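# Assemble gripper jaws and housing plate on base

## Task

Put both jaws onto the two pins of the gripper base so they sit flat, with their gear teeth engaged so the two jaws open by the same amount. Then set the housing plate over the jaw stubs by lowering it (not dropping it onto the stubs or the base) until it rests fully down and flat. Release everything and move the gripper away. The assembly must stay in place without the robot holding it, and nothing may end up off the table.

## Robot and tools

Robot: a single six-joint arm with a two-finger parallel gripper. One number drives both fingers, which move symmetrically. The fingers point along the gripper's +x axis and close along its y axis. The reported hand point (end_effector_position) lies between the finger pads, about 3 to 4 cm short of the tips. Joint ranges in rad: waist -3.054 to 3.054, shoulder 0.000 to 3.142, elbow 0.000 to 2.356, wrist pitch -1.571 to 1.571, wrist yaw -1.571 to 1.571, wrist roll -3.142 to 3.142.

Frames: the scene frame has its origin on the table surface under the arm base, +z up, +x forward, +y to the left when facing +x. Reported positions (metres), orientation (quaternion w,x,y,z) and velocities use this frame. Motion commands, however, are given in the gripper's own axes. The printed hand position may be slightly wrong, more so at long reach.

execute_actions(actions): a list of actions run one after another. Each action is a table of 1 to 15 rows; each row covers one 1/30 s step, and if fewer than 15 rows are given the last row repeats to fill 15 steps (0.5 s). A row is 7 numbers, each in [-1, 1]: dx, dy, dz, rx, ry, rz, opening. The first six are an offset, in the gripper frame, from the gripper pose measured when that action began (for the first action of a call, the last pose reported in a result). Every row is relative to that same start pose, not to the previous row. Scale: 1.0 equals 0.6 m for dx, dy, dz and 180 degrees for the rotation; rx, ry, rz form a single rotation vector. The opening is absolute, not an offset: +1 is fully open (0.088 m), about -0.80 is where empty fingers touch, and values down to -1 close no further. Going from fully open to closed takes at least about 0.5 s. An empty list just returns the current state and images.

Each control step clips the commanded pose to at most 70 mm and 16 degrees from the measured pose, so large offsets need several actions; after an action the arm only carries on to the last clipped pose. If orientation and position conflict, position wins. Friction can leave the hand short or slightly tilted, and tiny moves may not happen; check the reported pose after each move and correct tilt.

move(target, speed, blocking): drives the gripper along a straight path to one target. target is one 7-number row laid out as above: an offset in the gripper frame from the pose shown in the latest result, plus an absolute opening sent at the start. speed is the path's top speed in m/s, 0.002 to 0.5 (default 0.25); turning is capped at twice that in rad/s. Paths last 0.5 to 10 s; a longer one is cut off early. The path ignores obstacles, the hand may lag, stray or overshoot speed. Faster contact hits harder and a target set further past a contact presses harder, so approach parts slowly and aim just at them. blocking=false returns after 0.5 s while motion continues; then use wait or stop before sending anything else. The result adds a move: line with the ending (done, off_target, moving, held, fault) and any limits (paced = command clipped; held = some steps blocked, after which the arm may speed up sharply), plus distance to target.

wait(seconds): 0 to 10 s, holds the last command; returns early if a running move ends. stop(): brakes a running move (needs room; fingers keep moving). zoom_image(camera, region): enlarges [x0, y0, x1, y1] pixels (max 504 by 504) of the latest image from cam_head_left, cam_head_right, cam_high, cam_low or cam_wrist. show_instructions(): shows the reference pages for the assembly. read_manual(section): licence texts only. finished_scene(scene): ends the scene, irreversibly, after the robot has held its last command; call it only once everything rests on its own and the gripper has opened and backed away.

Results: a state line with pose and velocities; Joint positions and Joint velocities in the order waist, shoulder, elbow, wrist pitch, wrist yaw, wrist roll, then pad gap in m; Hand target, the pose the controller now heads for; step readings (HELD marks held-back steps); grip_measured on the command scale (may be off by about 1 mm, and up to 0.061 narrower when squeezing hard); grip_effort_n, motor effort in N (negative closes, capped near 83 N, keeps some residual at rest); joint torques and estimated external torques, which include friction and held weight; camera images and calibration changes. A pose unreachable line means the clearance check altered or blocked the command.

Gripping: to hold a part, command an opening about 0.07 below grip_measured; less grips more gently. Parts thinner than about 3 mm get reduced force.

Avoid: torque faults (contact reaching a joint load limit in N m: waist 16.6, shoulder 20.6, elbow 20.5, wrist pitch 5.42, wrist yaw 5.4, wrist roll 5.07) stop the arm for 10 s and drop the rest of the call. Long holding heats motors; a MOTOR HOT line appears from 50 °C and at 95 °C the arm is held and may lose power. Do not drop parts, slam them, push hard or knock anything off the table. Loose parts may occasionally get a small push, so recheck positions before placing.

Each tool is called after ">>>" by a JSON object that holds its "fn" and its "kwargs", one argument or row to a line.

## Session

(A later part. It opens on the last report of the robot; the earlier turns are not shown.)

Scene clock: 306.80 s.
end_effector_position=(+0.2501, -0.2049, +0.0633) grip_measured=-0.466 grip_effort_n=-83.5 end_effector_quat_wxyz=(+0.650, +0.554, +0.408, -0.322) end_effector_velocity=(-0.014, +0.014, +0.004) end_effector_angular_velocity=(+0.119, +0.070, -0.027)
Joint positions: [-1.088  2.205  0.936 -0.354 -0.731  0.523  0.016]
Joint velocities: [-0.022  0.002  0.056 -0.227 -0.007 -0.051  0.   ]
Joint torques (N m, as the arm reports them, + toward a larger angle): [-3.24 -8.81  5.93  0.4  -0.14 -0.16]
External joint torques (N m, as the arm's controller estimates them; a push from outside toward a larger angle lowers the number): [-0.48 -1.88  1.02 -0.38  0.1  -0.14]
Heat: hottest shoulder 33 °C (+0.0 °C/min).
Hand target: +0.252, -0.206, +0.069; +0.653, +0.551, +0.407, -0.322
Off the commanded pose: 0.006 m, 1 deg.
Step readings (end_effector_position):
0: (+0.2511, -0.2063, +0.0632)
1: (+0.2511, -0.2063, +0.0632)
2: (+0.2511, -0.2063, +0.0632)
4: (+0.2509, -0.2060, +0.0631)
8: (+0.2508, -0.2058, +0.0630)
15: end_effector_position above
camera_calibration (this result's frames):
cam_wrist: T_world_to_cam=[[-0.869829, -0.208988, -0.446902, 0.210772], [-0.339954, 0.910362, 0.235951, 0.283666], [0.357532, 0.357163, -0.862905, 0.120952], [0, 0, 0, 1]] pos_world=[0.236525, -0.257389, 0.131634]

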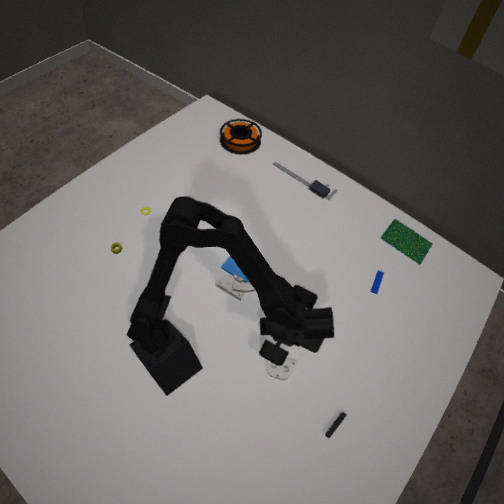

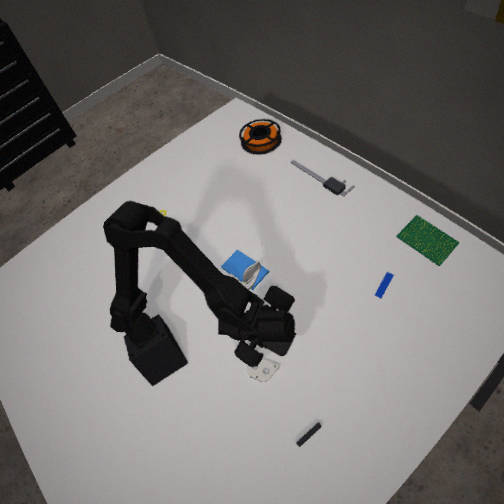

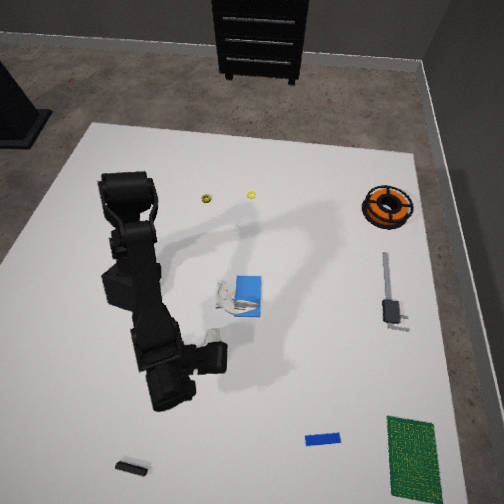

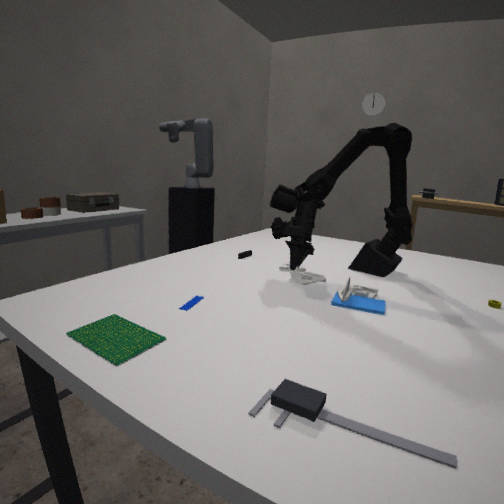

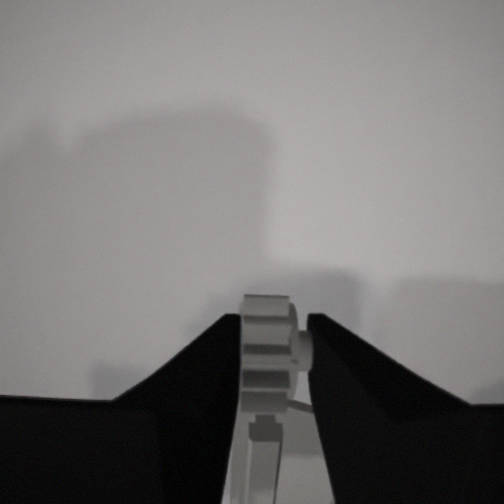

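Grip matches B. Lift and rotate.

>>> {"fn": "execute_actions", "kwargs": {
  "actions": [
    [[-0.0118,0.0095,0.0027,0,0,0,-0.55],[-0.0168,0.0142,0.0043,-0.0036,-0.0004,-0.0042,-0.55],[-0.0217,0.019,0.0059,-0.0108,-0.0013,-0.0126,-0.55],[-0.0262,0.0246,0.0081,-0.0217,-0.0027,-0.0252,-0.55],[-0.0306,0.0303,0.0103,-0.0325,-0.004,-0.0378,-0.55],[-0.0332,0.0359,0.0129,-0.0434,-0.0053,-0.0503,-0.55],[-0.0341,0.041,0.0155,-0.056,-0.0069,-0.065,-0.55],[-0.0352,0.0459,0.0181,-0.0687,-0.0084,-0.0797,-0.55],[-0.0347,0.05,0.0205,-0.0813,-0.01,-0.0944,-0.55],[-0.0342,0.0543,0.023,-0.094,-0.0115,-0.1091,-0.55],[-0.0323,0.0577,0.0253,-0.1066,-0.0131,-0.1238,-0.55],[-0.0304,0.0612,0.0277,-0.1193,-0.0146,-0.1384,-0.55],[-0.0284,0.0646,0.0301,-0.1319,-0.0162,-0.1531,-0.55],[-0.0265,0.068,0.0324,-0.1446,-0.0177,-0.1678,-0.55],[-0.0245,0.0715,0.0348,-0.1573,-0.0193,-0.1825,-0.55]],
    [[-0.0024,0.0113,0.0152,-0.047,-0.0058,-0.0545,-0.55],[-0.0002,0.0142,0.0183,-0.0596,-0.0073,-0.0692,-0.55],[0.0022,0.0171,0.0216,-0.0723,-0.0089,-0.0839,-0.55],[0.0044,0.02,0.0248,-0.085,-0.0104,-0.0986,-0.55],[0.0075,0.0229,0.0278,-0.0976,-0.012,-0.1133,-0.55],[0.011,0.0258,0.0306,-0.1103,-0.0135,-0.1279,-0.55],[0.015,0.0288,0.0335,-0.1229,-0.0151,-0.1426,-0.55],[0.02,0.0318,0.036,-0.1356,-0.0166,-0.1573,-0.55],[0.025,0.0347,0.0388,-0.1482,-0.0182,-0.172,-0.55],[0.03,0.037,0.0405,-0.1609,-0.0197,-0.1867,-0.55],[0.035,0.0393,0.0425,-0.1717,-0.021,-0.1993,-0.55],[0.04,0.0408,0.0433,-0.1808,-0.0222,-0.2098,-0.55],[0.044,0.0423,0.0444,-0.1898,-0.0233,-0.2202,-0.55],[0.047,0.0431,0.0447,-0.197,-0.0241,-0.2286,-0.55],[0.049,0.0432,0.0445,-0.2003,-0.0245,-0.2324,-0.55]]
  ]
}}

>>> {"fn": "execute_actions", "kwargs": {
  "actions": []
}}

Scene clock: 313.00 s.
end_effector_position=(+0.3129, -0.2249, +0.0828) grip_measured=-0.466 grip_effort_n=-83.5 end_effector_quat_wxyz=(+0.593, -0.093, +0.680, -0.421) end_effector_velocity=(+0.034, +0.008, -0.092) end_effector_angular_velocity=(-0.483, +0.863, +0.536)
Joint positions: [-0.605  2.307  1.403 -0.757  0.309  0.003  0.016]
Joint velocities: [ 0.447  0.325  0.046  0.139  0.755 -0.33  -0.   ]
Joint torques (N m, as the arm reports them, + toward a larger angle): [-5.72 -7.7   6.    0.37  0.58 -0.09]
External joint torques (N m, as the arm's controller estimates them; a push from outside toward a larger angle lowers the number): [-0.47  1.14  1.34  0.05  0.06 -0.13]
External joint torques at the end of the 1st action: [-0.17  1.12  1.55 -0.2   0.09 -0.12]
Heat: hottest shoulder 34 °C (+1.0 °C/min).
Hand target: +0.314, -0.229, +0.076; +0.573, -0.134, +0.690, -0.422
Off the commanded pose: 0.009 m, 6 deg.
Step readings (end_effector_position; steps 1 to 15: 1st action; 16 to 30: 2nd action):
0: (+0.2489, -0.2038, +0.0635)
1: (+0.2489, -0.2037, +0.0637)
2: (+0.2486, -0.2031, +0.0642)
4: (+0.2469, -0.2029, +0.0665)
8: (+0.2517, -0.2073, +0.0795)
15: (+0.2765, -0.2149, +0.0988)
16: (+0.2801, -0.2157, +0.1008)
17: (+0.2833, -0.2164, +0.1026)
19: (+0.2887, -0.2177, +0.1050)
23: (+0.2996, -0.2222, +0.1026)
30: end_effector_position above
camera_calibration (this result's frames):
cam_wrist: T_world_to_cam=[[-0.343117, -0.635142, 0.692001, -0.0850372], [-0.749579, 0.629121, 0.205762, 0.385934], [-0.566041, -0.448109, -0.691951, 0.216224], [0, 0, 0, 1]] pos_world=[0.382501, -0.199918, 0.129051]

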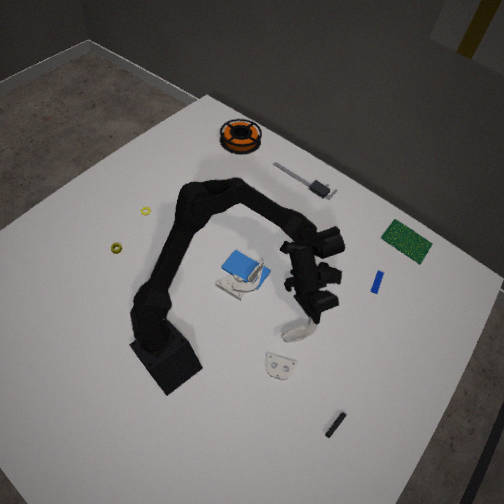

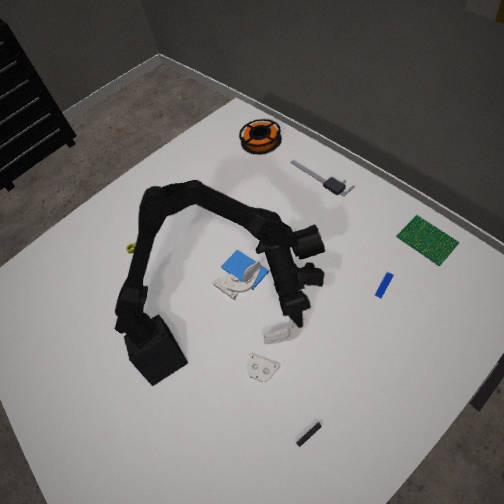

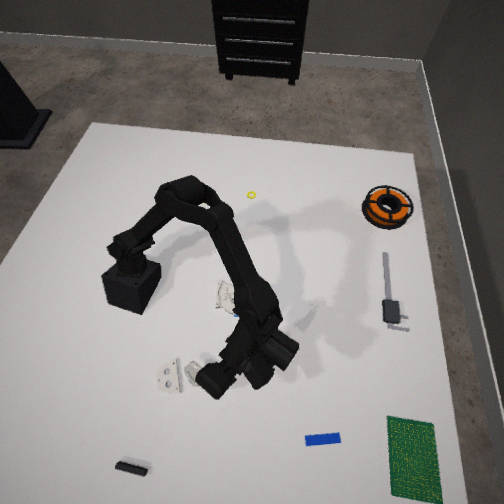

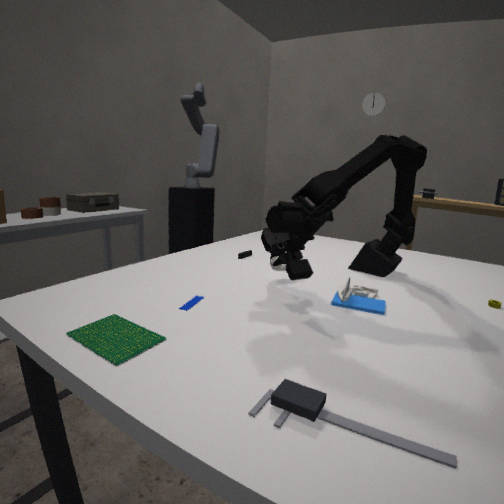

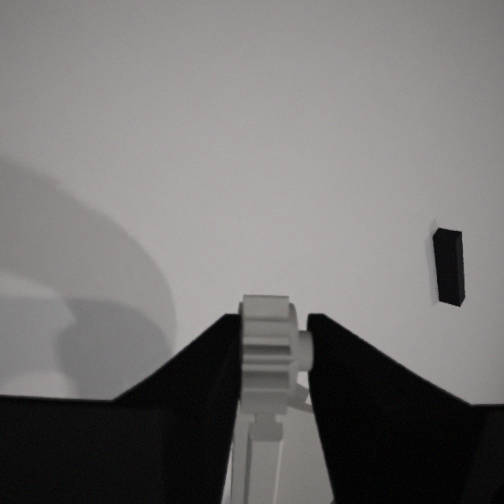

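Scene clock: 313.00 s.
end_effector_position=(+0.3129, -0.2249, +0.0828) grip_measured=-0.466 grip_effort_n=-83.5 end_effector_quat_wxyz=(+0.593, -0.093, +0.680, -0.421) end_effector_velocity=(+0.034, +0.008, -0.092) end_effector_angular_velocity=(-0.483, +0.863, +0.536)
Joint positions: [-0.605  2.307  1.403 -0.757  0.309  0.003  0.016]
Joint velocities: [ 0.447  0.325  0.046  0.139  0.755 -0.33  -0.   ]
Joint torques (N m, as the arm reports them, + toward a larger angle): [-5.72 -7.7   6.    0.37  0.58 -0.09]
External joint torques (N m, as the arm's controller estimates them; a push from outside toward a larger angle lowers the number): [-0.47  1.14  1.34  0.05  0.06 -0.13]
Heat: hottest shoulder 34 °C (+1.0 °C/min).
Hand target: +0.314, -0.229, +0.076; +0.573, -0.134, +0.690, -0.422
Off the commanded pose: 0.009 m, 6 deg.
camera_calibration (this result's frames):
cam_wrist: T_world_to_cam=[[-0.343117, -0.635142, 0.692001, -0.0850372], [-0.749579, 0.629121, 0.205762, 0.385934], [-0.566041, -0.448109, -0.691951, 0.216224], [0, 0, 0, 1]] pos_world=[0.382501, -0.199918, 0.129051]

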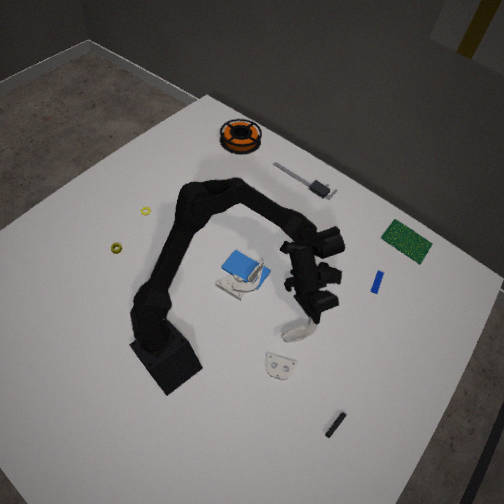

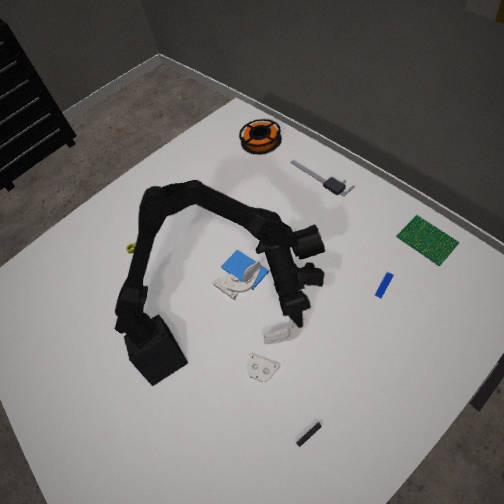

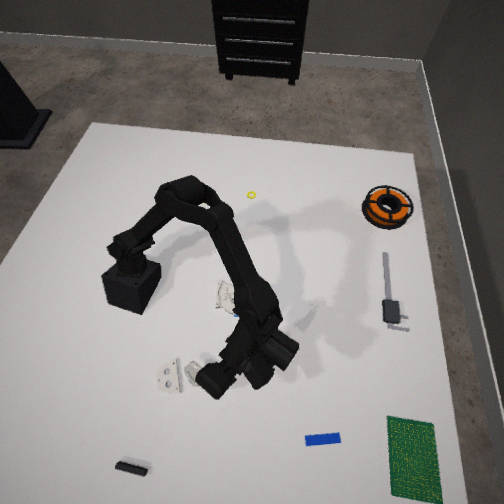

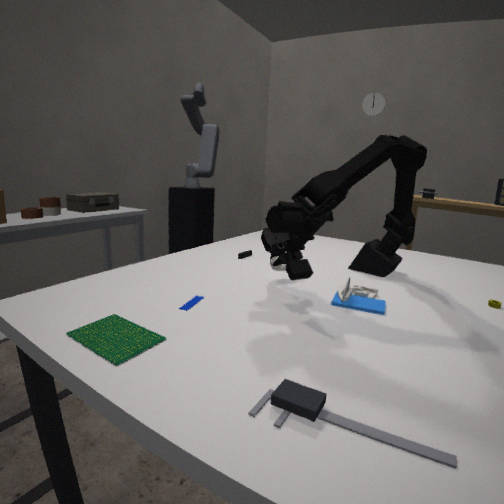

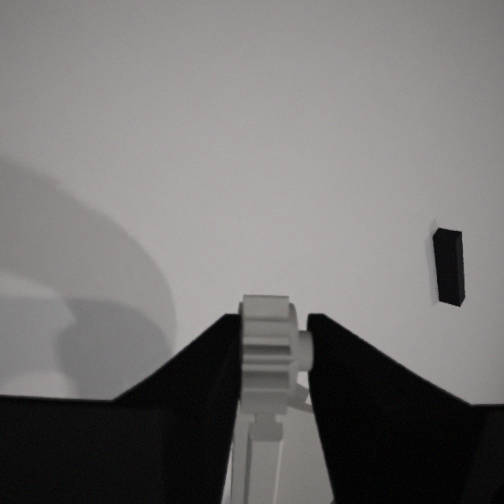

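>>> {"fn": "execute_actions", "kwargs": {
  "actions": []
}}

Scene clock: 314.10 s.
end_effector_position=(+0.3143, -0.2262, +0.0777) grip_measured=-0.465 grip_effort_n=-83.5 end_effector_quat_wxyz=(+0.576, -0.133, +0.688, -0.422) end_effector_velocity=(+0.002, +0.000, +0.002) end_effector_angular_velocity=(+0.004, -0.009, +0.008)
Joint positions: [-0.576  2.332  1.407 -0.746  0.374 -0.023  0.016]
Joint velocities: [-0.002 -0.007 -0.002  0.007 -0.007 -0.007 -0.   ]
Joint torques (N m, as the arm reports them, + toward a larger angle): [-5.17 -7.65  5.96  0.4   0.59 -0.11]
External joint torques (N m, as the arm's controller estimates them; a push from outside toward a larger angle lowers the number): [-0.72  1.01  1.31  0.02  0.08 -0.15]
Heat: hottest shoulder 35 °C (+2.0 °C/min).
Hand target: +0.314, -0.229, +0.075; +0.573, -0.134, +0.690, -0.422
Off the commanded pose: 0.004 m, 1 deg.
camera_calibration (this result's frames):
cam_wrist: T_world_to_cam=[[-0.271472, -0.614674, 0.740594, -0.103486], [-0.757833, 0.610862, 0.229209, 0.385531], [-0.593289, -0.499023, -0.631652, 0.205224], [0, 0, 0, 1]] pos_world=[0.385832, -0.196704, 0.117904]

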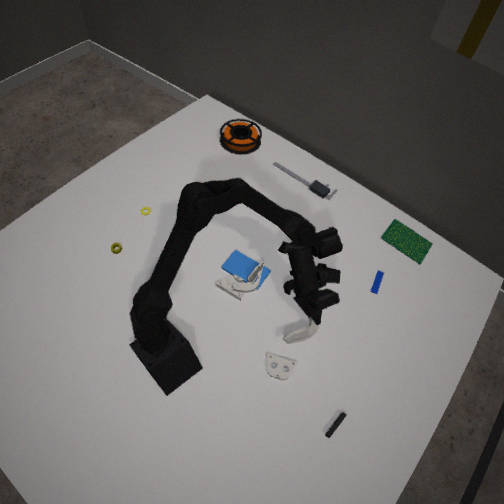

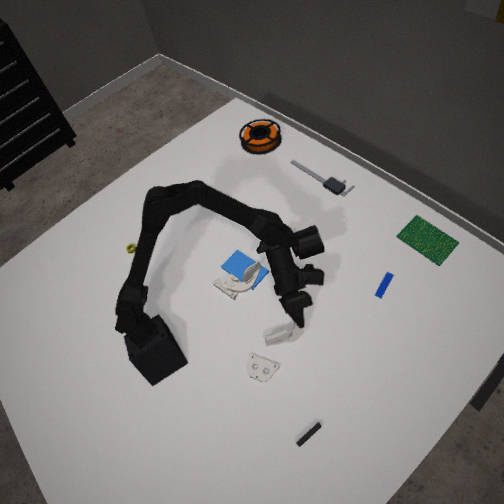

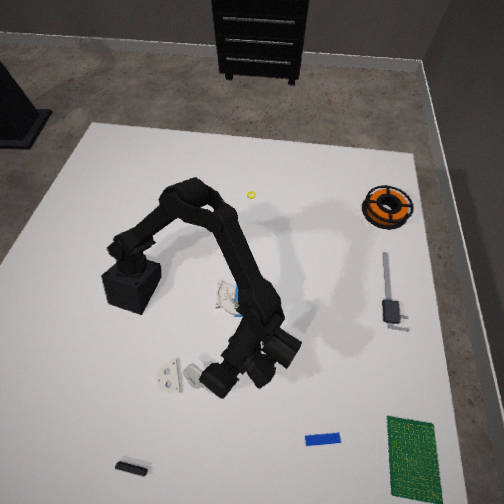

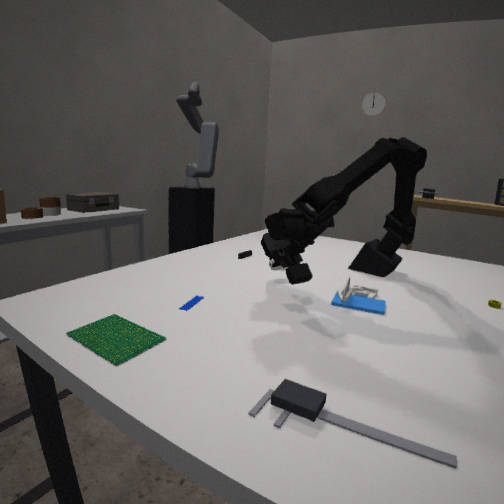

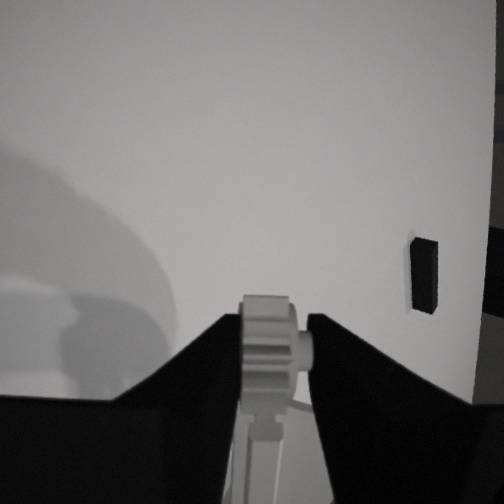

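>>> {"fn": "execute_actions", "kwargs": {
  "actions": [
    [[0.0045,0.0049,0,0,0,0,-0.55],[0.0074,0.008,0,0,0,0,-0.55],[0.0102,0.011,0,0,0,0,-0.55],[0.013,0.0141,0,0,0,0,-0.55],[0.0159,0.0171,0,0,0,0,-0.55],[0.0184,0.0199,0,0,0,0,-0.55],[0.0207,0.0223,0,0,0,0,-0.55],[0.0227,0.0245,0,0,0,0,-0.55],[0.0244,0.0263,0,0,0,0,-0.55],[0.0258,0.0278,0,0,0,0,-0.55],[0.027,0.0291,0,0,0,0,-0.55],[0.028,0.0302,0,0,0,0,-0.55],[0.0288,0.0311,0,0,0,0,-0.55],[0.0295,0.0318,0,0,0,0,-0.55],[0.0295,0.0318,0,0,0,0,-0.55]]
  ]
}}

>>> {"fn": "zoom_image", "kwargs": {
  "camera": "cam_low",
  "region": [230, 220, 350, 310]
}}

>>> {"fn": "zoom_image", "kwargs": {
  "camera": "cam_head_right",
  "region": [235, 290, 335, 390]
}}

Scene clock: 318.10 s.
end_effector_position=(+0.3197, -0.2259, +0.0605) grip_measured=-0.465 grip_effort_n=-83.5 end_effector_quat_wxyz=(+0.582, -0.136, +0.681, -0.423) end_effector_velocity=(-0.001, -0.001, -0.021) end_effector_angular_velocity=(+0.008, +0.004, -0.007)
Joint positions: [-0.55   2.366  1.398 -0.693  0.373  0.002  0.016]
Joint velocities: [ 0.017  0.046 -0.007  0.037 -0.007  0.022  0.   ]
Joint torques (N m, as the arm reports them, + toward a larger angle): [-4.89 -7.74  4.01  0.44  0.41  0.13]
External joint torques (N m, as the arm's controller estimates them; a push from outside toward a larger angle lowers the number): [-0.29  1.2  -0.57  0.06 -0.12  0.08]
Heat: hottest shoulder 35 °C (+2.0 °C/min).
Hand target: +0.314, -0.226, +0.052; +0.575, -0.133, +0.688, -0.422
Off the commanded pose: 0.010 m, 1 deg.
Step readings (end_effector_position):
0: (+0.3143, -0.2262, +0.0777)
1: (+0.3143, -0.2262, +0.0777)
2: (+0.3149, -0.2265, +0.0777)
4: (+0.3169, -0.2268, +0.0773)
8: (+0.3208, -0.2265, +0.0725)
15: end_effector_position above
camera_calibration (this result's frames):
cam_wrist: T_world_to_cam=[[-0.275723, -0.611122, 0.741961, -0.0870905], [-0.76706, 0.605073, 0.213323, 0.396007], [-0.579307, -0.51031, -0.6356, 0.190925], [0, 0, 0, 1]] pos_world=[0.390352, -0.195405, 0.101492]

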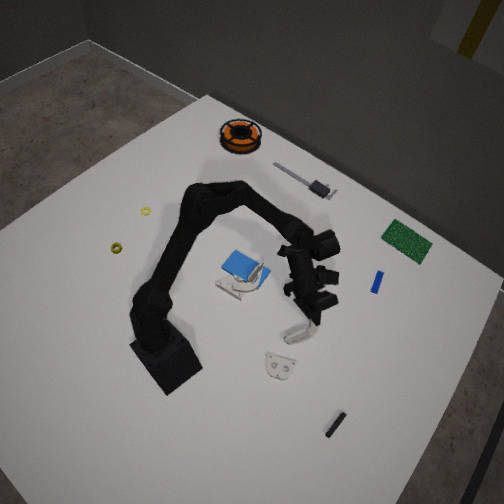

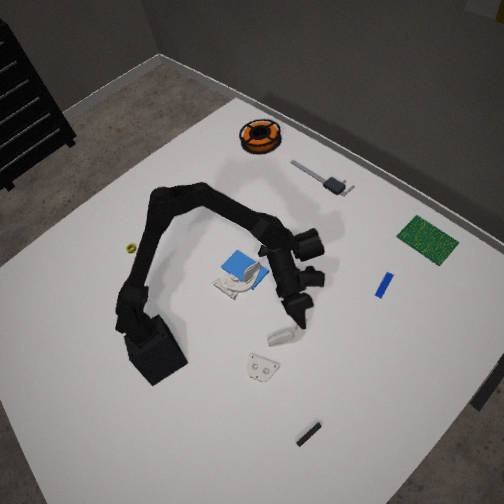

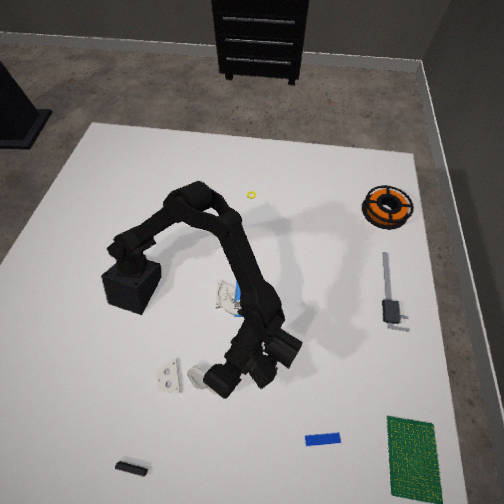

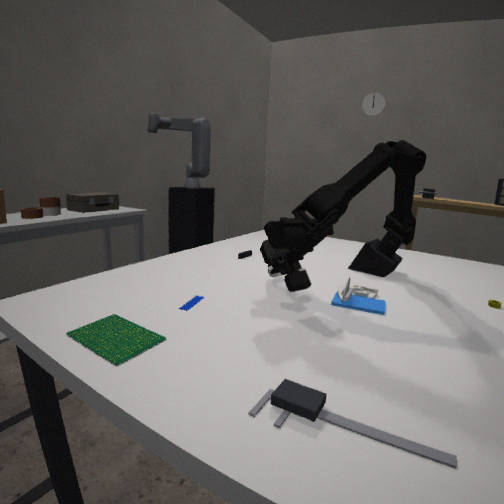

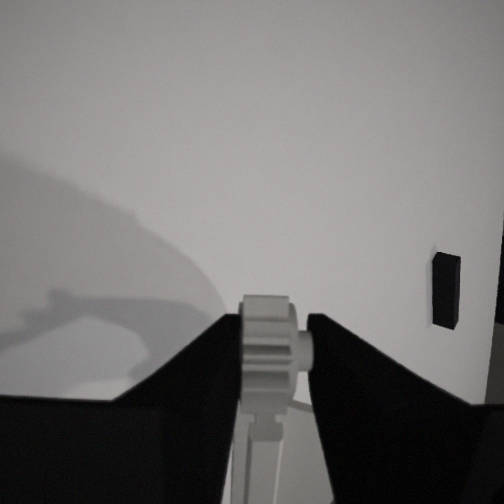

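Region (230, 220, 350, 310) of cam_low's 504x504 image, scaled by 4.200, with more detail than that image has; it fills the top 378 rows of this view, and the rest is white.

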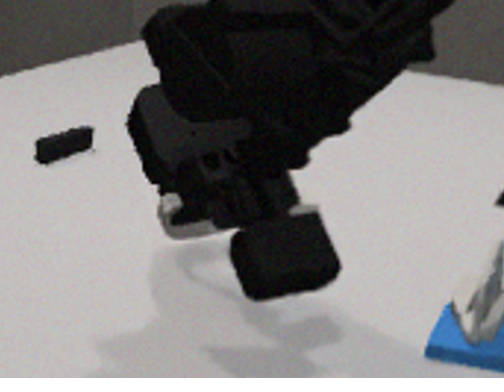

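Region (235, 290, 335, 390) of cam_head_right's 504x504 image, scaled by 5.040, with more detail than that image has.

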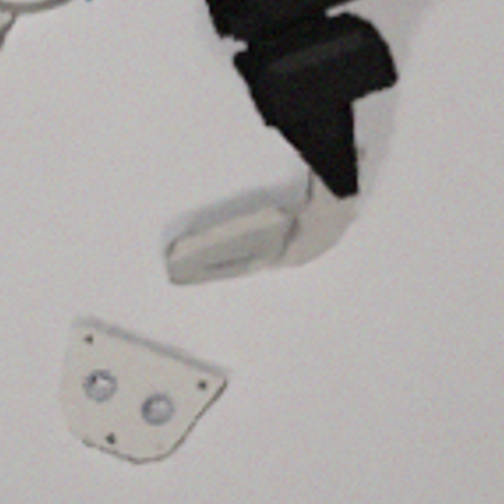

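>>> {"fn": "execute_actions", "kwargs": {
  "actions": [
    [[0.0134,0.0089,-0.0089,-0.0018,0.0063,0,-0.55],[0.0144,0.0099,-0.0089,-0.0018,0.0063,0,-0.55],[0.0153,0.0109,-0.009,-0.0018,0.0063,0,-0.55],[0.0162,0.0118,-0.009,-0.0018,0.0063,0,-0.55],[0.0171,0.0128,-0.0091,-0.0018,0.0063,0,-0.55],[0.0179,0.0137,-0.0091,-0.0018,0.0063,0,-0.55],[0.0185,0.0144,-0.0091,-0.0018,0.0063,0,-0.55],[0.0192,0.0151,-0.0092,-0.0018,0.0063,0,-0.55],[0.0198,0.0157,-0.0092,-0.0018,0.0063,0,-0.55],[0.0203,0.0164,-0.0092,-0.0018,0.0063,0,-0.55],[0.0209,0.017,-0.0093,-0.0018,0.0063,0,-0.55],[0.0215,0.0176,-0.0093,-0.0018,0.0063,0,-0.55],[0.0219,0.0181,-0.0093,-0.0018,0.0063,0,-0.55],[0.0224,0.0186,-0.0093,-0.0018,0.0063,0,-0.55]]
  ]
}}

>>> {"fn": "zoom_image", "kwargs": {
  "camera": "cam_low",
  "region": [230, 220, 350, 310]
}}

Scene clock: 323.90 s.
end_effector_position=(+0.3209, -0.2267, +0.0557) grip_measured=-0.465 grip_effort_n=-83.5 end_effector_quat_wxyz=(+0.583, -0.137, +0.678, -0.426) end_effector_velocity=(-0.004, -0.001, -0.005) end_effector_angular_velocity=(+0.004, +0.029, +0.011)
Joint positions: [-0.543  2.377  1.394 -0.675  0.378  0.013  0.016]
Joint velocities: [ 0.002  0.012 -0.007  0.007  0.007 -0.022 -0.   ]
Joint torques (N m, as the arm reports them, + toward a larger angle): [-4.45 -6.77  3.6   0.6   0.25  0.19]
External joint torques (N m, as the arm's controller estimates them; a push from outside toward a larger angle lowers the number): [ 0.13  1.88 -0.7   0.27 -0.26  0.14]
Heat: hottest shoulder 35 °C (+2.0 °C/min).
Hand target: +0.314, -0.226, +0.043; +0.575, -0.133, +0.688, -0.422
Off the commanded pose: 0.014 m, 2 deg.
Step readings (end_effector_position):
0: (+0.3201, -0.2263, +0.0596)
1: (+0.3201, -0.2263, +0.0596)
2: (+0.3201, -0.2263, +0.0596)
4: (+0.3204, -0.2262, +0.0590)
8: (+0.3206, -0.2261, +0.0567)
15: end_effector_position above
camera_calibration (this result's frames):
cam_wrist: T_world_to_cam=[[-0.279977, -0.604944, 0.745423, -0.0810911], [-0.768503, 0.606581, 0.203623, 0.399736], [-0.57534, -0.51585, -0.63473, 0.185649], [0, 0, 0, 1]] pos_world=[0.391306, -0.195761, 0.0968888]

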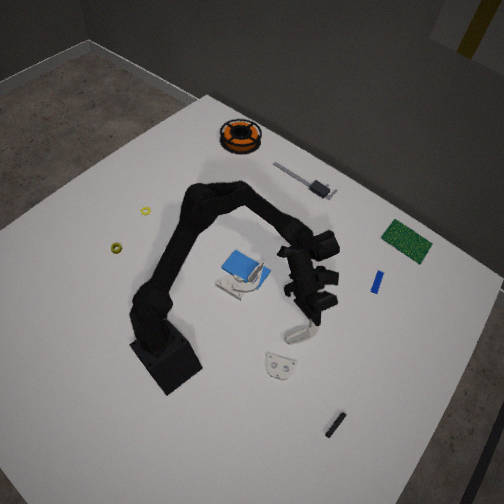

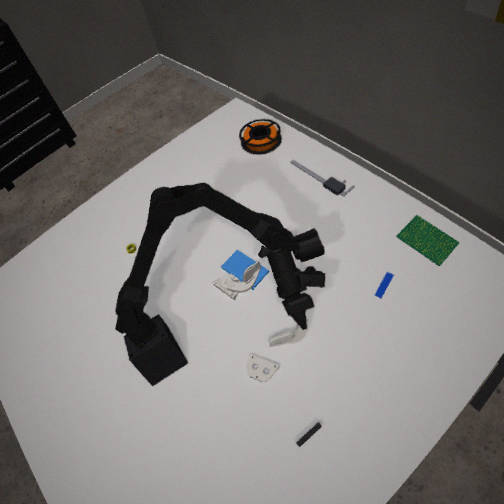

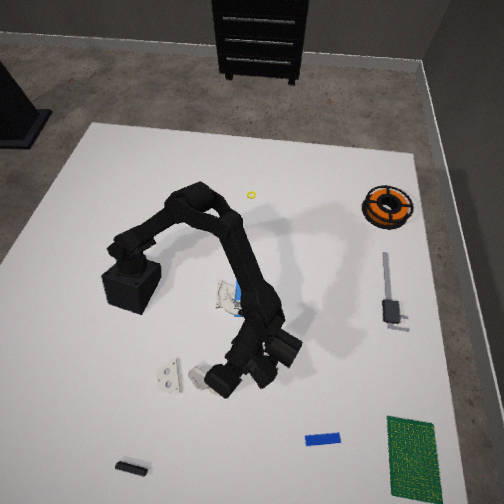

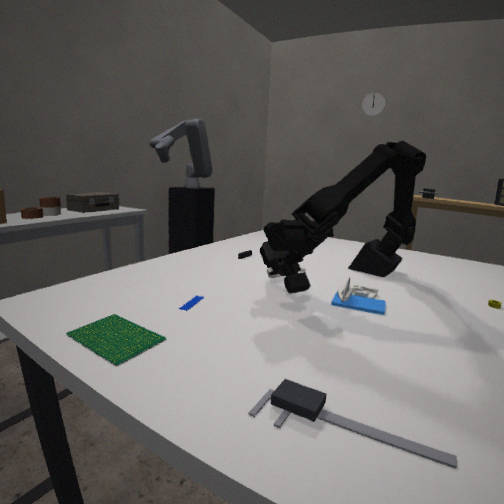

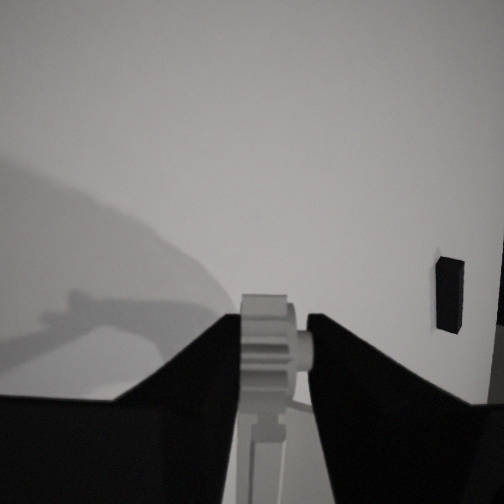

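Region (230, 220, 350, 310) of cam_low's 504x504 image, scaled by 4.200, with more detail than that image has; it fills the top 378 rows of this view, and the rest is white.

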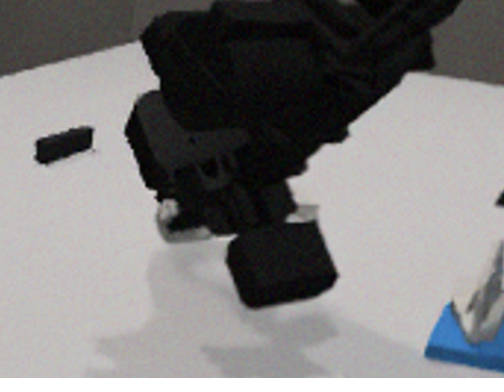

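>>> {"fn": "execute_actions", "kwargs": {
  "actions": [
    [[0,0,0,0,0,0,-0.52],[0,0,0,0,0,0,-0.47],[0,0,0,0,0,0,-0.43],[0,0,0,0,0,0,-0.39],[0,0,0,0,0,0,-0.35],[0,0,0,0,0,0,-0.3],[0,0,0,0,0,0,-0.25],[0,0,0,0,0,0,-0.2],[0,0,0,0,0,0,-0.15],[0,0,0,0,0,0,-0.1],[0,0,0,0,0,0,-0.05],[0,0,0,0,0,0,0.0],[0,0,0,0,0,0,0.05],[0,0,0,0,0,0,0.1],[0,0,0,0,0,0,0.16]]
  ]
}}

Scene clock: 326.77 s.
end_effector_position=(+0.3209, -0.2269, +0.0556) grip_measured=+0.026 grip_effort_n=12.8 end_effector_quat_wxyz=(+0.583, -0.137, +0.677, -0.427) end_effector_velocity=(-0.005, +0.002, -0.000) end_effector_angular_velocity=(+0.017, +0.019, -0.007)
Joint positions: [-0.543  2.377  1.394 -0.674  0.38   0.014  0.04 ]
Joint velocities: [-0.002 -0.002 -0.002 -0.022 -0.007 -0.007  0.077]
Joint torques (N m, as the arm reports them, + toward a larger angle): [-5.09 -9.62  4.82  0.21  0.38  0.  ]
External joint torques (N m, as the arm's controller estimates them; a push from outside toward a larger angle lowers the number): [-0.57 -0.93  0.46 -0.14 -0.14 -0.05]
Heat: hottest shoulder 35 °C (+2.0 °C/min).
Hand target: +0.321, -0.227, +0.056; +0.584, -0.137, +0.678, -0.426
Off the commanded pose: 0.000 m, 0 deg.
Step readings (end_effector_position):
0: (+0.3210, -0.2268, +0.0555)
1: (+0.3210, -0.2268, +0.0556)
2: (+0.3209, -0.2269, +0.0556)
4: (+0.3209, -0.2269, +0.0557)
8: (+0.3209, -0.2269, +0.0556)
15: end_effector_position above
camera_calibration (this result's frames):
cam_wrist: T_world_to_cam=[[-0.279931, -0.603378, 0.746708, -0.0808701], [-0.768435, 0.607057, 0.202456, 0.400083], [-0.575453, -0.517123, -0.633591, 0.185179], [0, 0, 0, 1]] pos_world=[0.391362, -0.195908, 0.0967149]

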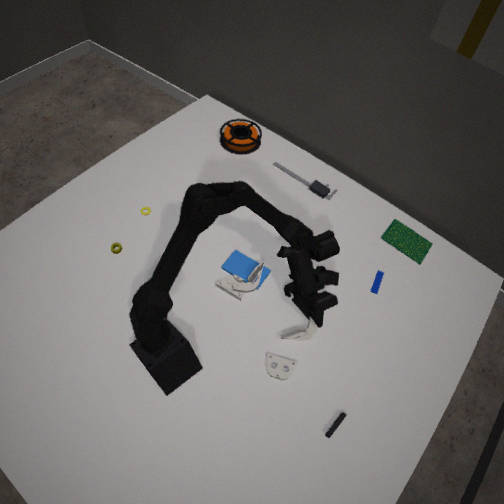

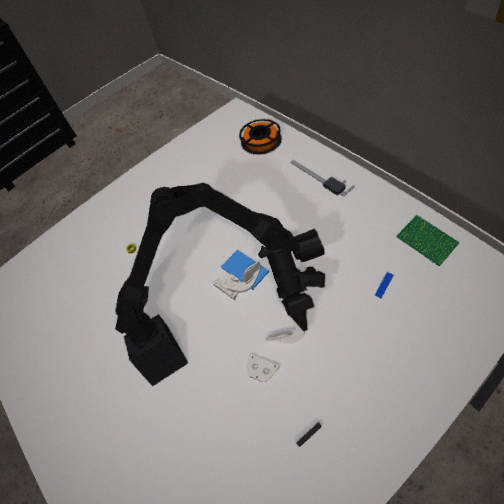

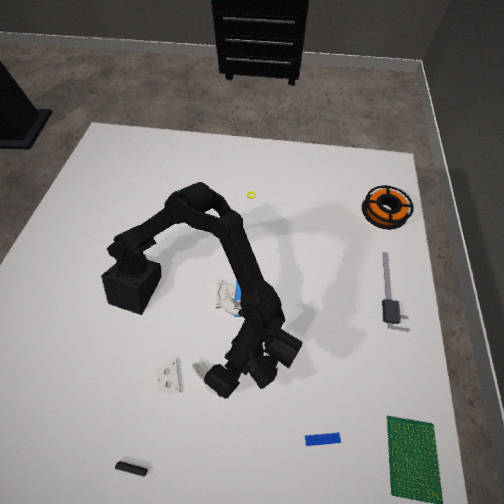

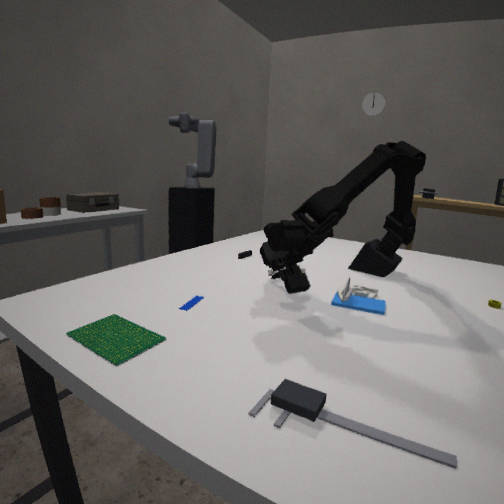

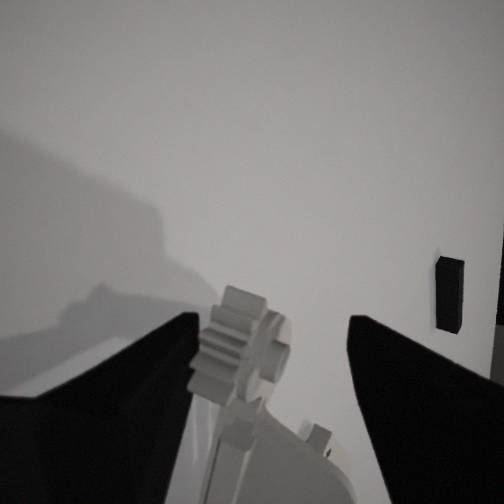

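>>> {"fn": "execute_actions", "kwargs": {
  "actions": []
}}

>>> {"fn": "zoom_image", "kwargs": {
  "camera": "cam_head_right",
  "region": [235, 290, 335, 390]
}}

Scene clock: 327.77 s.
end_effector_position=(+0.3209, -0.2269, +0.0556) grip_measured=+0.157 grip_effort_n=12.8 end_effector_quat_wxyz=(+0.583, -0.137, +0.677, -0.427) end_effector_velocity=(-0.002, -0.001, +0.001) end_effector_angular_velocity=(-0.014, -0.015, -0.016)
Joint positions: [-0.543  2.377  1.394 -0.674  0.38   0.014  0.047]
Joint velocities: [-0.002 -0.002 -0.007  0.007  0.007  0.022 -0.   ]
Joint torques (N m, as the arm reports them, + toward a larger angle): [-5.09 -9.67  4.8   0.21  0.38  0.01]
External joint torques (N m, as the arm's controller estimates them; a push from outside toward a larger angle lowers the number): [-0.55 -1.09  0.48 -0.14 -0.14 -0.04]
Heat: hottest shoulder 36 °C (+3.0 °C/min).
Hand target: +0.321, -0.227, +0.056; +0.584, -0.137, +0.678, -0.426
Off the commanded pose: 0.000 m, 0 deg.
camera_calibration (this result's frames):
cam_wrist: T_world_to_cam=[[-0.279931, -0.603378, 0.746708, -0.0808701], [-0.768435, 0.607057, 0.202456, 0.400083], [-0.575453, -0.517123, -0.633591, 0.185179], [0, 0, 0, 1]] pos_world=[0.391362, -0.195908, 0.0967149]

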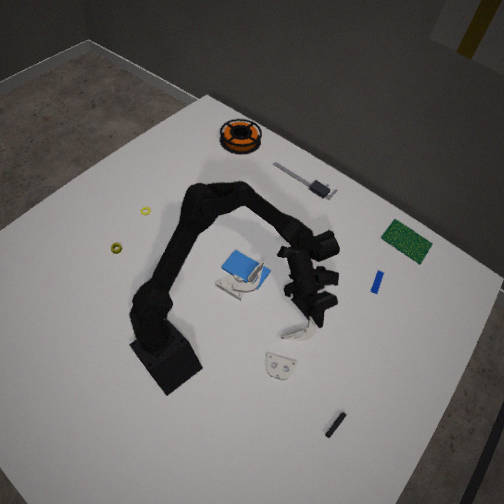

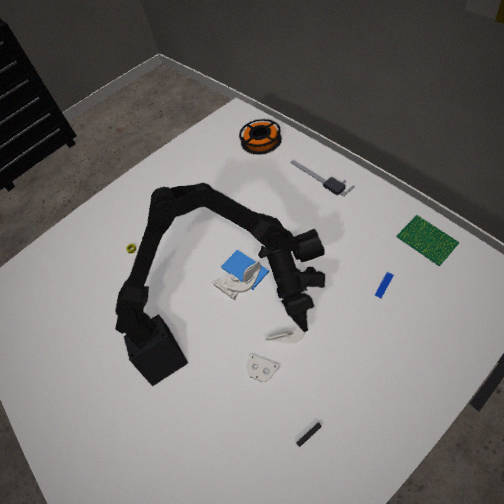

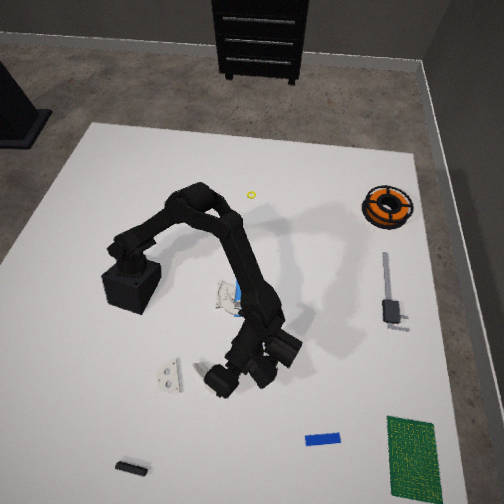

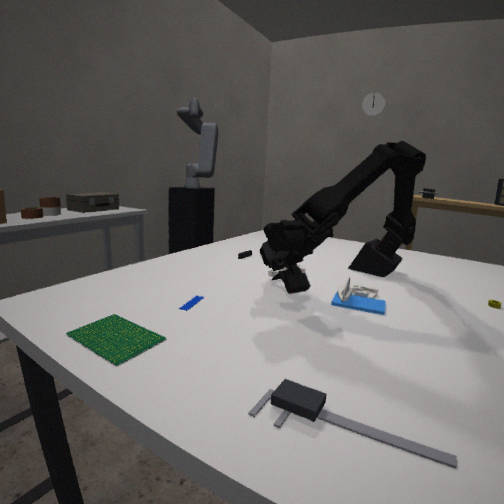

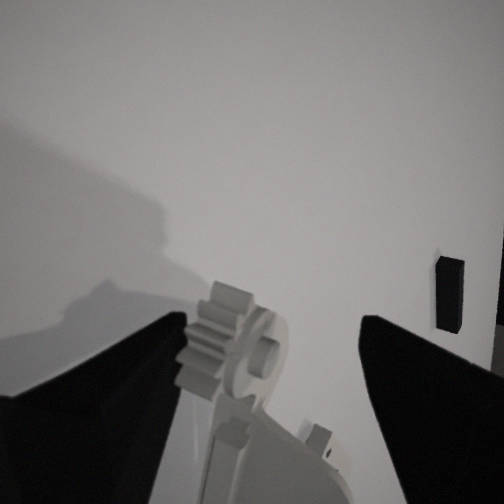

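Region (235, 290, 335, 390) of cam_head_right's 504x504 image, scaled by 5.040, with more detail than that image has.

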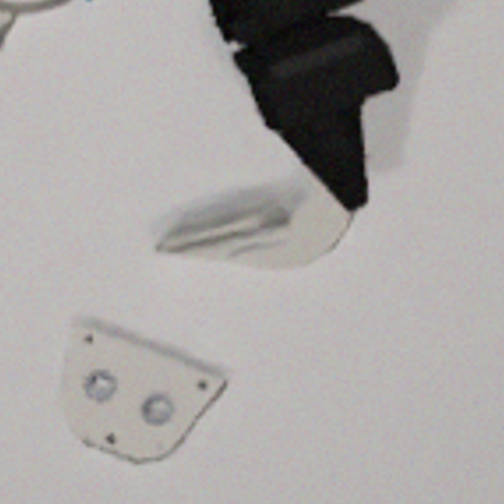

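>>> {"fn": "execute_actions", "kwargs": {
  "actions": [
    [[-0.003,0.0005,0,0,0,0,0.17],[-0.0045,0.001,0,0,0,0,0.18],[-0.006,0.002,0,0,0,0,0.19],[-0.0072,0.0031,0,0,0,0,0.2],[-0.0084,0.0042,0,0,0,0,0.2],[-0.0096,0.0053,0,0,0,0,0.2],[-0.0108,0.0064,0,0,0,0,0.2],[-0.012,0.0075,0,0,0,0,0.2],[-0.0132,0.0086,-0.0005,0,0,0,0.2],[-0.0144,0.0097,-0.0005,0,0,0,0.2],[-0.0156,0.0108,-0.0005,0,0,0,0.2],[-0.0168,0.0119,-0.0005,0,0,0,0.2],[-0.018,0.013,-0.0005,0,0,0,0.2],[-0.0192,0.0141,-0.0005,0,0,0,0.2],[-0.02,0.0148,-0.0005,0,0,0,0.2]]
  ]
}}

Scene clock: 334.13 s.
end_effector_position=(+0.3199, -0.2172, +0.0517) grip_measured=+0.197 grip_effort_n=12.8 end_effector_quat_wxyz=(+0.576, -0.137, +0.685, -0.426) end_effector_velocity=(+0.001, +0.025, -0.010) end_effector_angular_velocity=(+0.014, +0.032, -0.012)
Joint positions: [-0.518  2.377  1.395 -0.705  0.38   0.04   0.049]
Joint velocities: [ 0.066 -0.002  0.002 -0.066 -0.007  0.066  0.   ]
Joint torques (N m, as the arm reports them, + toward a larger angle): [ -4.84 -11.31   5.67   0.08   0.36   0.15]
External joint torques (N m, as the arm's controller estimates them; a push from outside toward a larger angle lowers the number): [-0.3  -2.6   1.34 -0.23 -0.15  0.1 ]
Heat: hottest shoulder 37 °C (+4.1 °C/min).
Hand target: +0.327, -0.213, +0.057; +0.583, -0.137, +0.677, -0.426
Off the commanded pose: 0.010 m, 1 deg.
Step readings (end_effector_position):
0: (+0.3209, -0.2269, +0.0556)
1: (+0.3209, -0.2269, +0.0556)
2: (+0.3207, -0.2268, +0.0556)
4: (+0.3199, -0.2262, +0.0555)
8: (+0.3195, -0.2234, +0.0544)
15: end_effector_position above
camera_calibration (this result's frames):
cam_wrist: T_world_to_cam=[[-0.271091, -0.605283, 0.748426, -0.0756745], [-0.759367, 0.612294, 0.220134, 0.391556], [-0.5915, -0.508654, -0.625619, 0.193679], [0, 0, 0, 1]] pos_world=[0.391381, -0.187036, 0.0916112]

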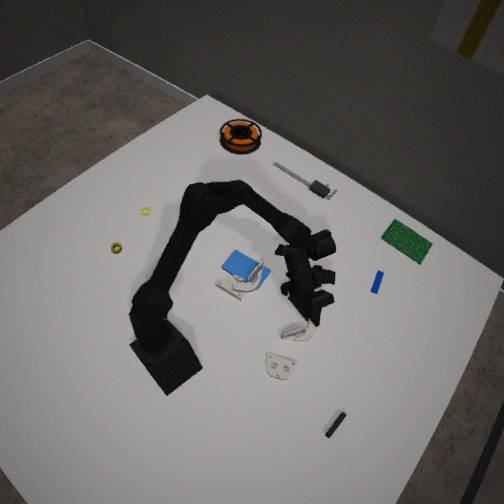

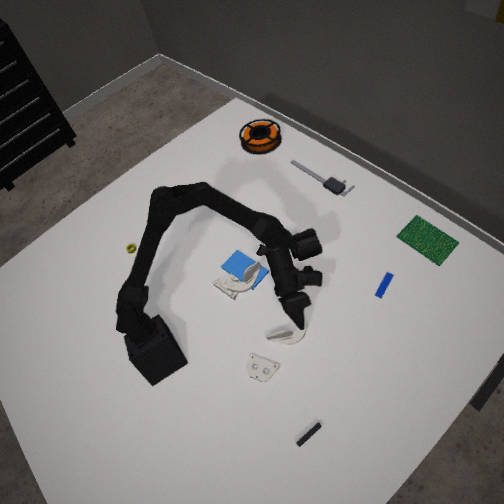

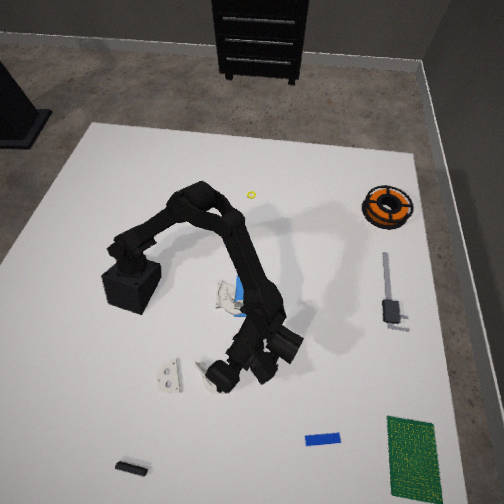

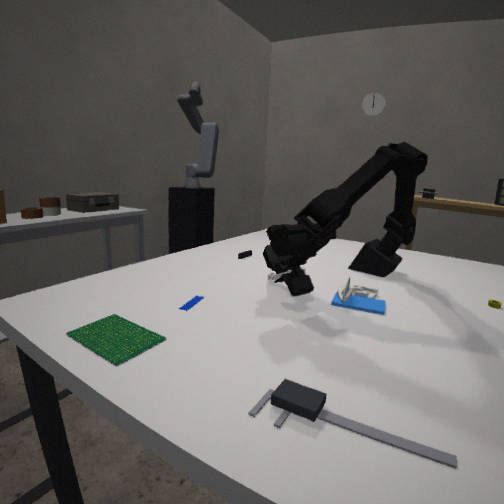

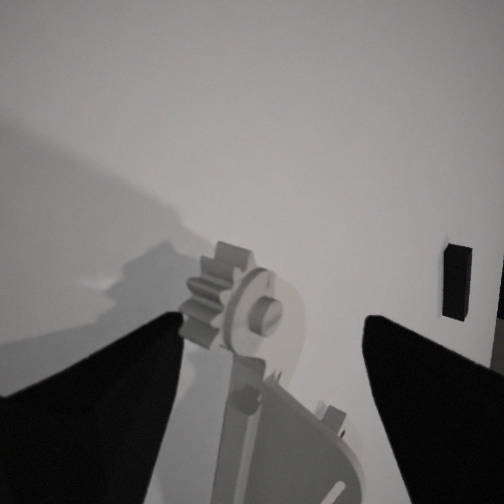

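>>> {"fn": "zoom_image", "kwargs": {
  "camera": "cam_head_right",
  "region": [250, 300, 320, 370]
}}

>>> {"fn": "zoom_image", "kwargs": {
  "camera": "cam_wrist",
  "region": [150, 230, 400, 504]
}}

Region (250, 300, 320, 370) of cam_head_right's 504x504 image, scaled by 7.200, with more detail than that image has.

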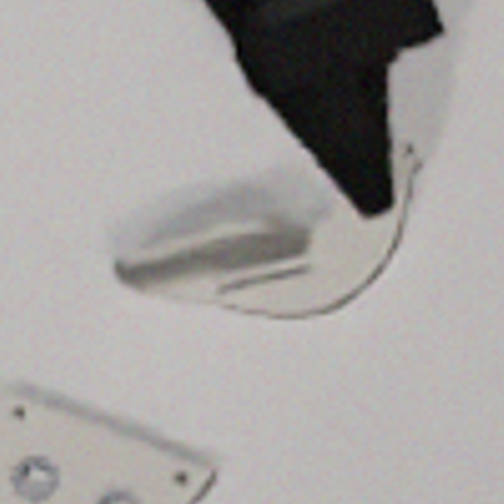

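Region (150, 230, 400, 504) of cam_wrist's 504x504 image, scaled by 1.839, with more detail than that image has; it fills the left 460 columns of this view, and the rest is white.

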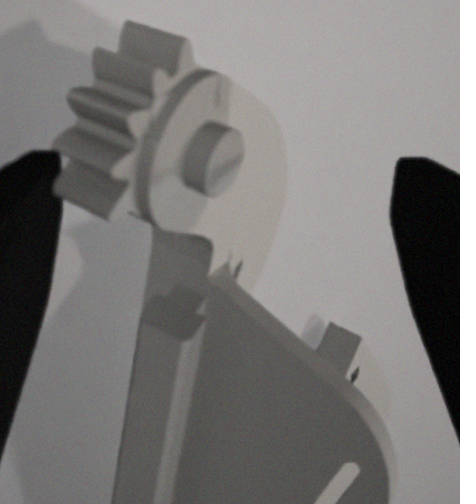

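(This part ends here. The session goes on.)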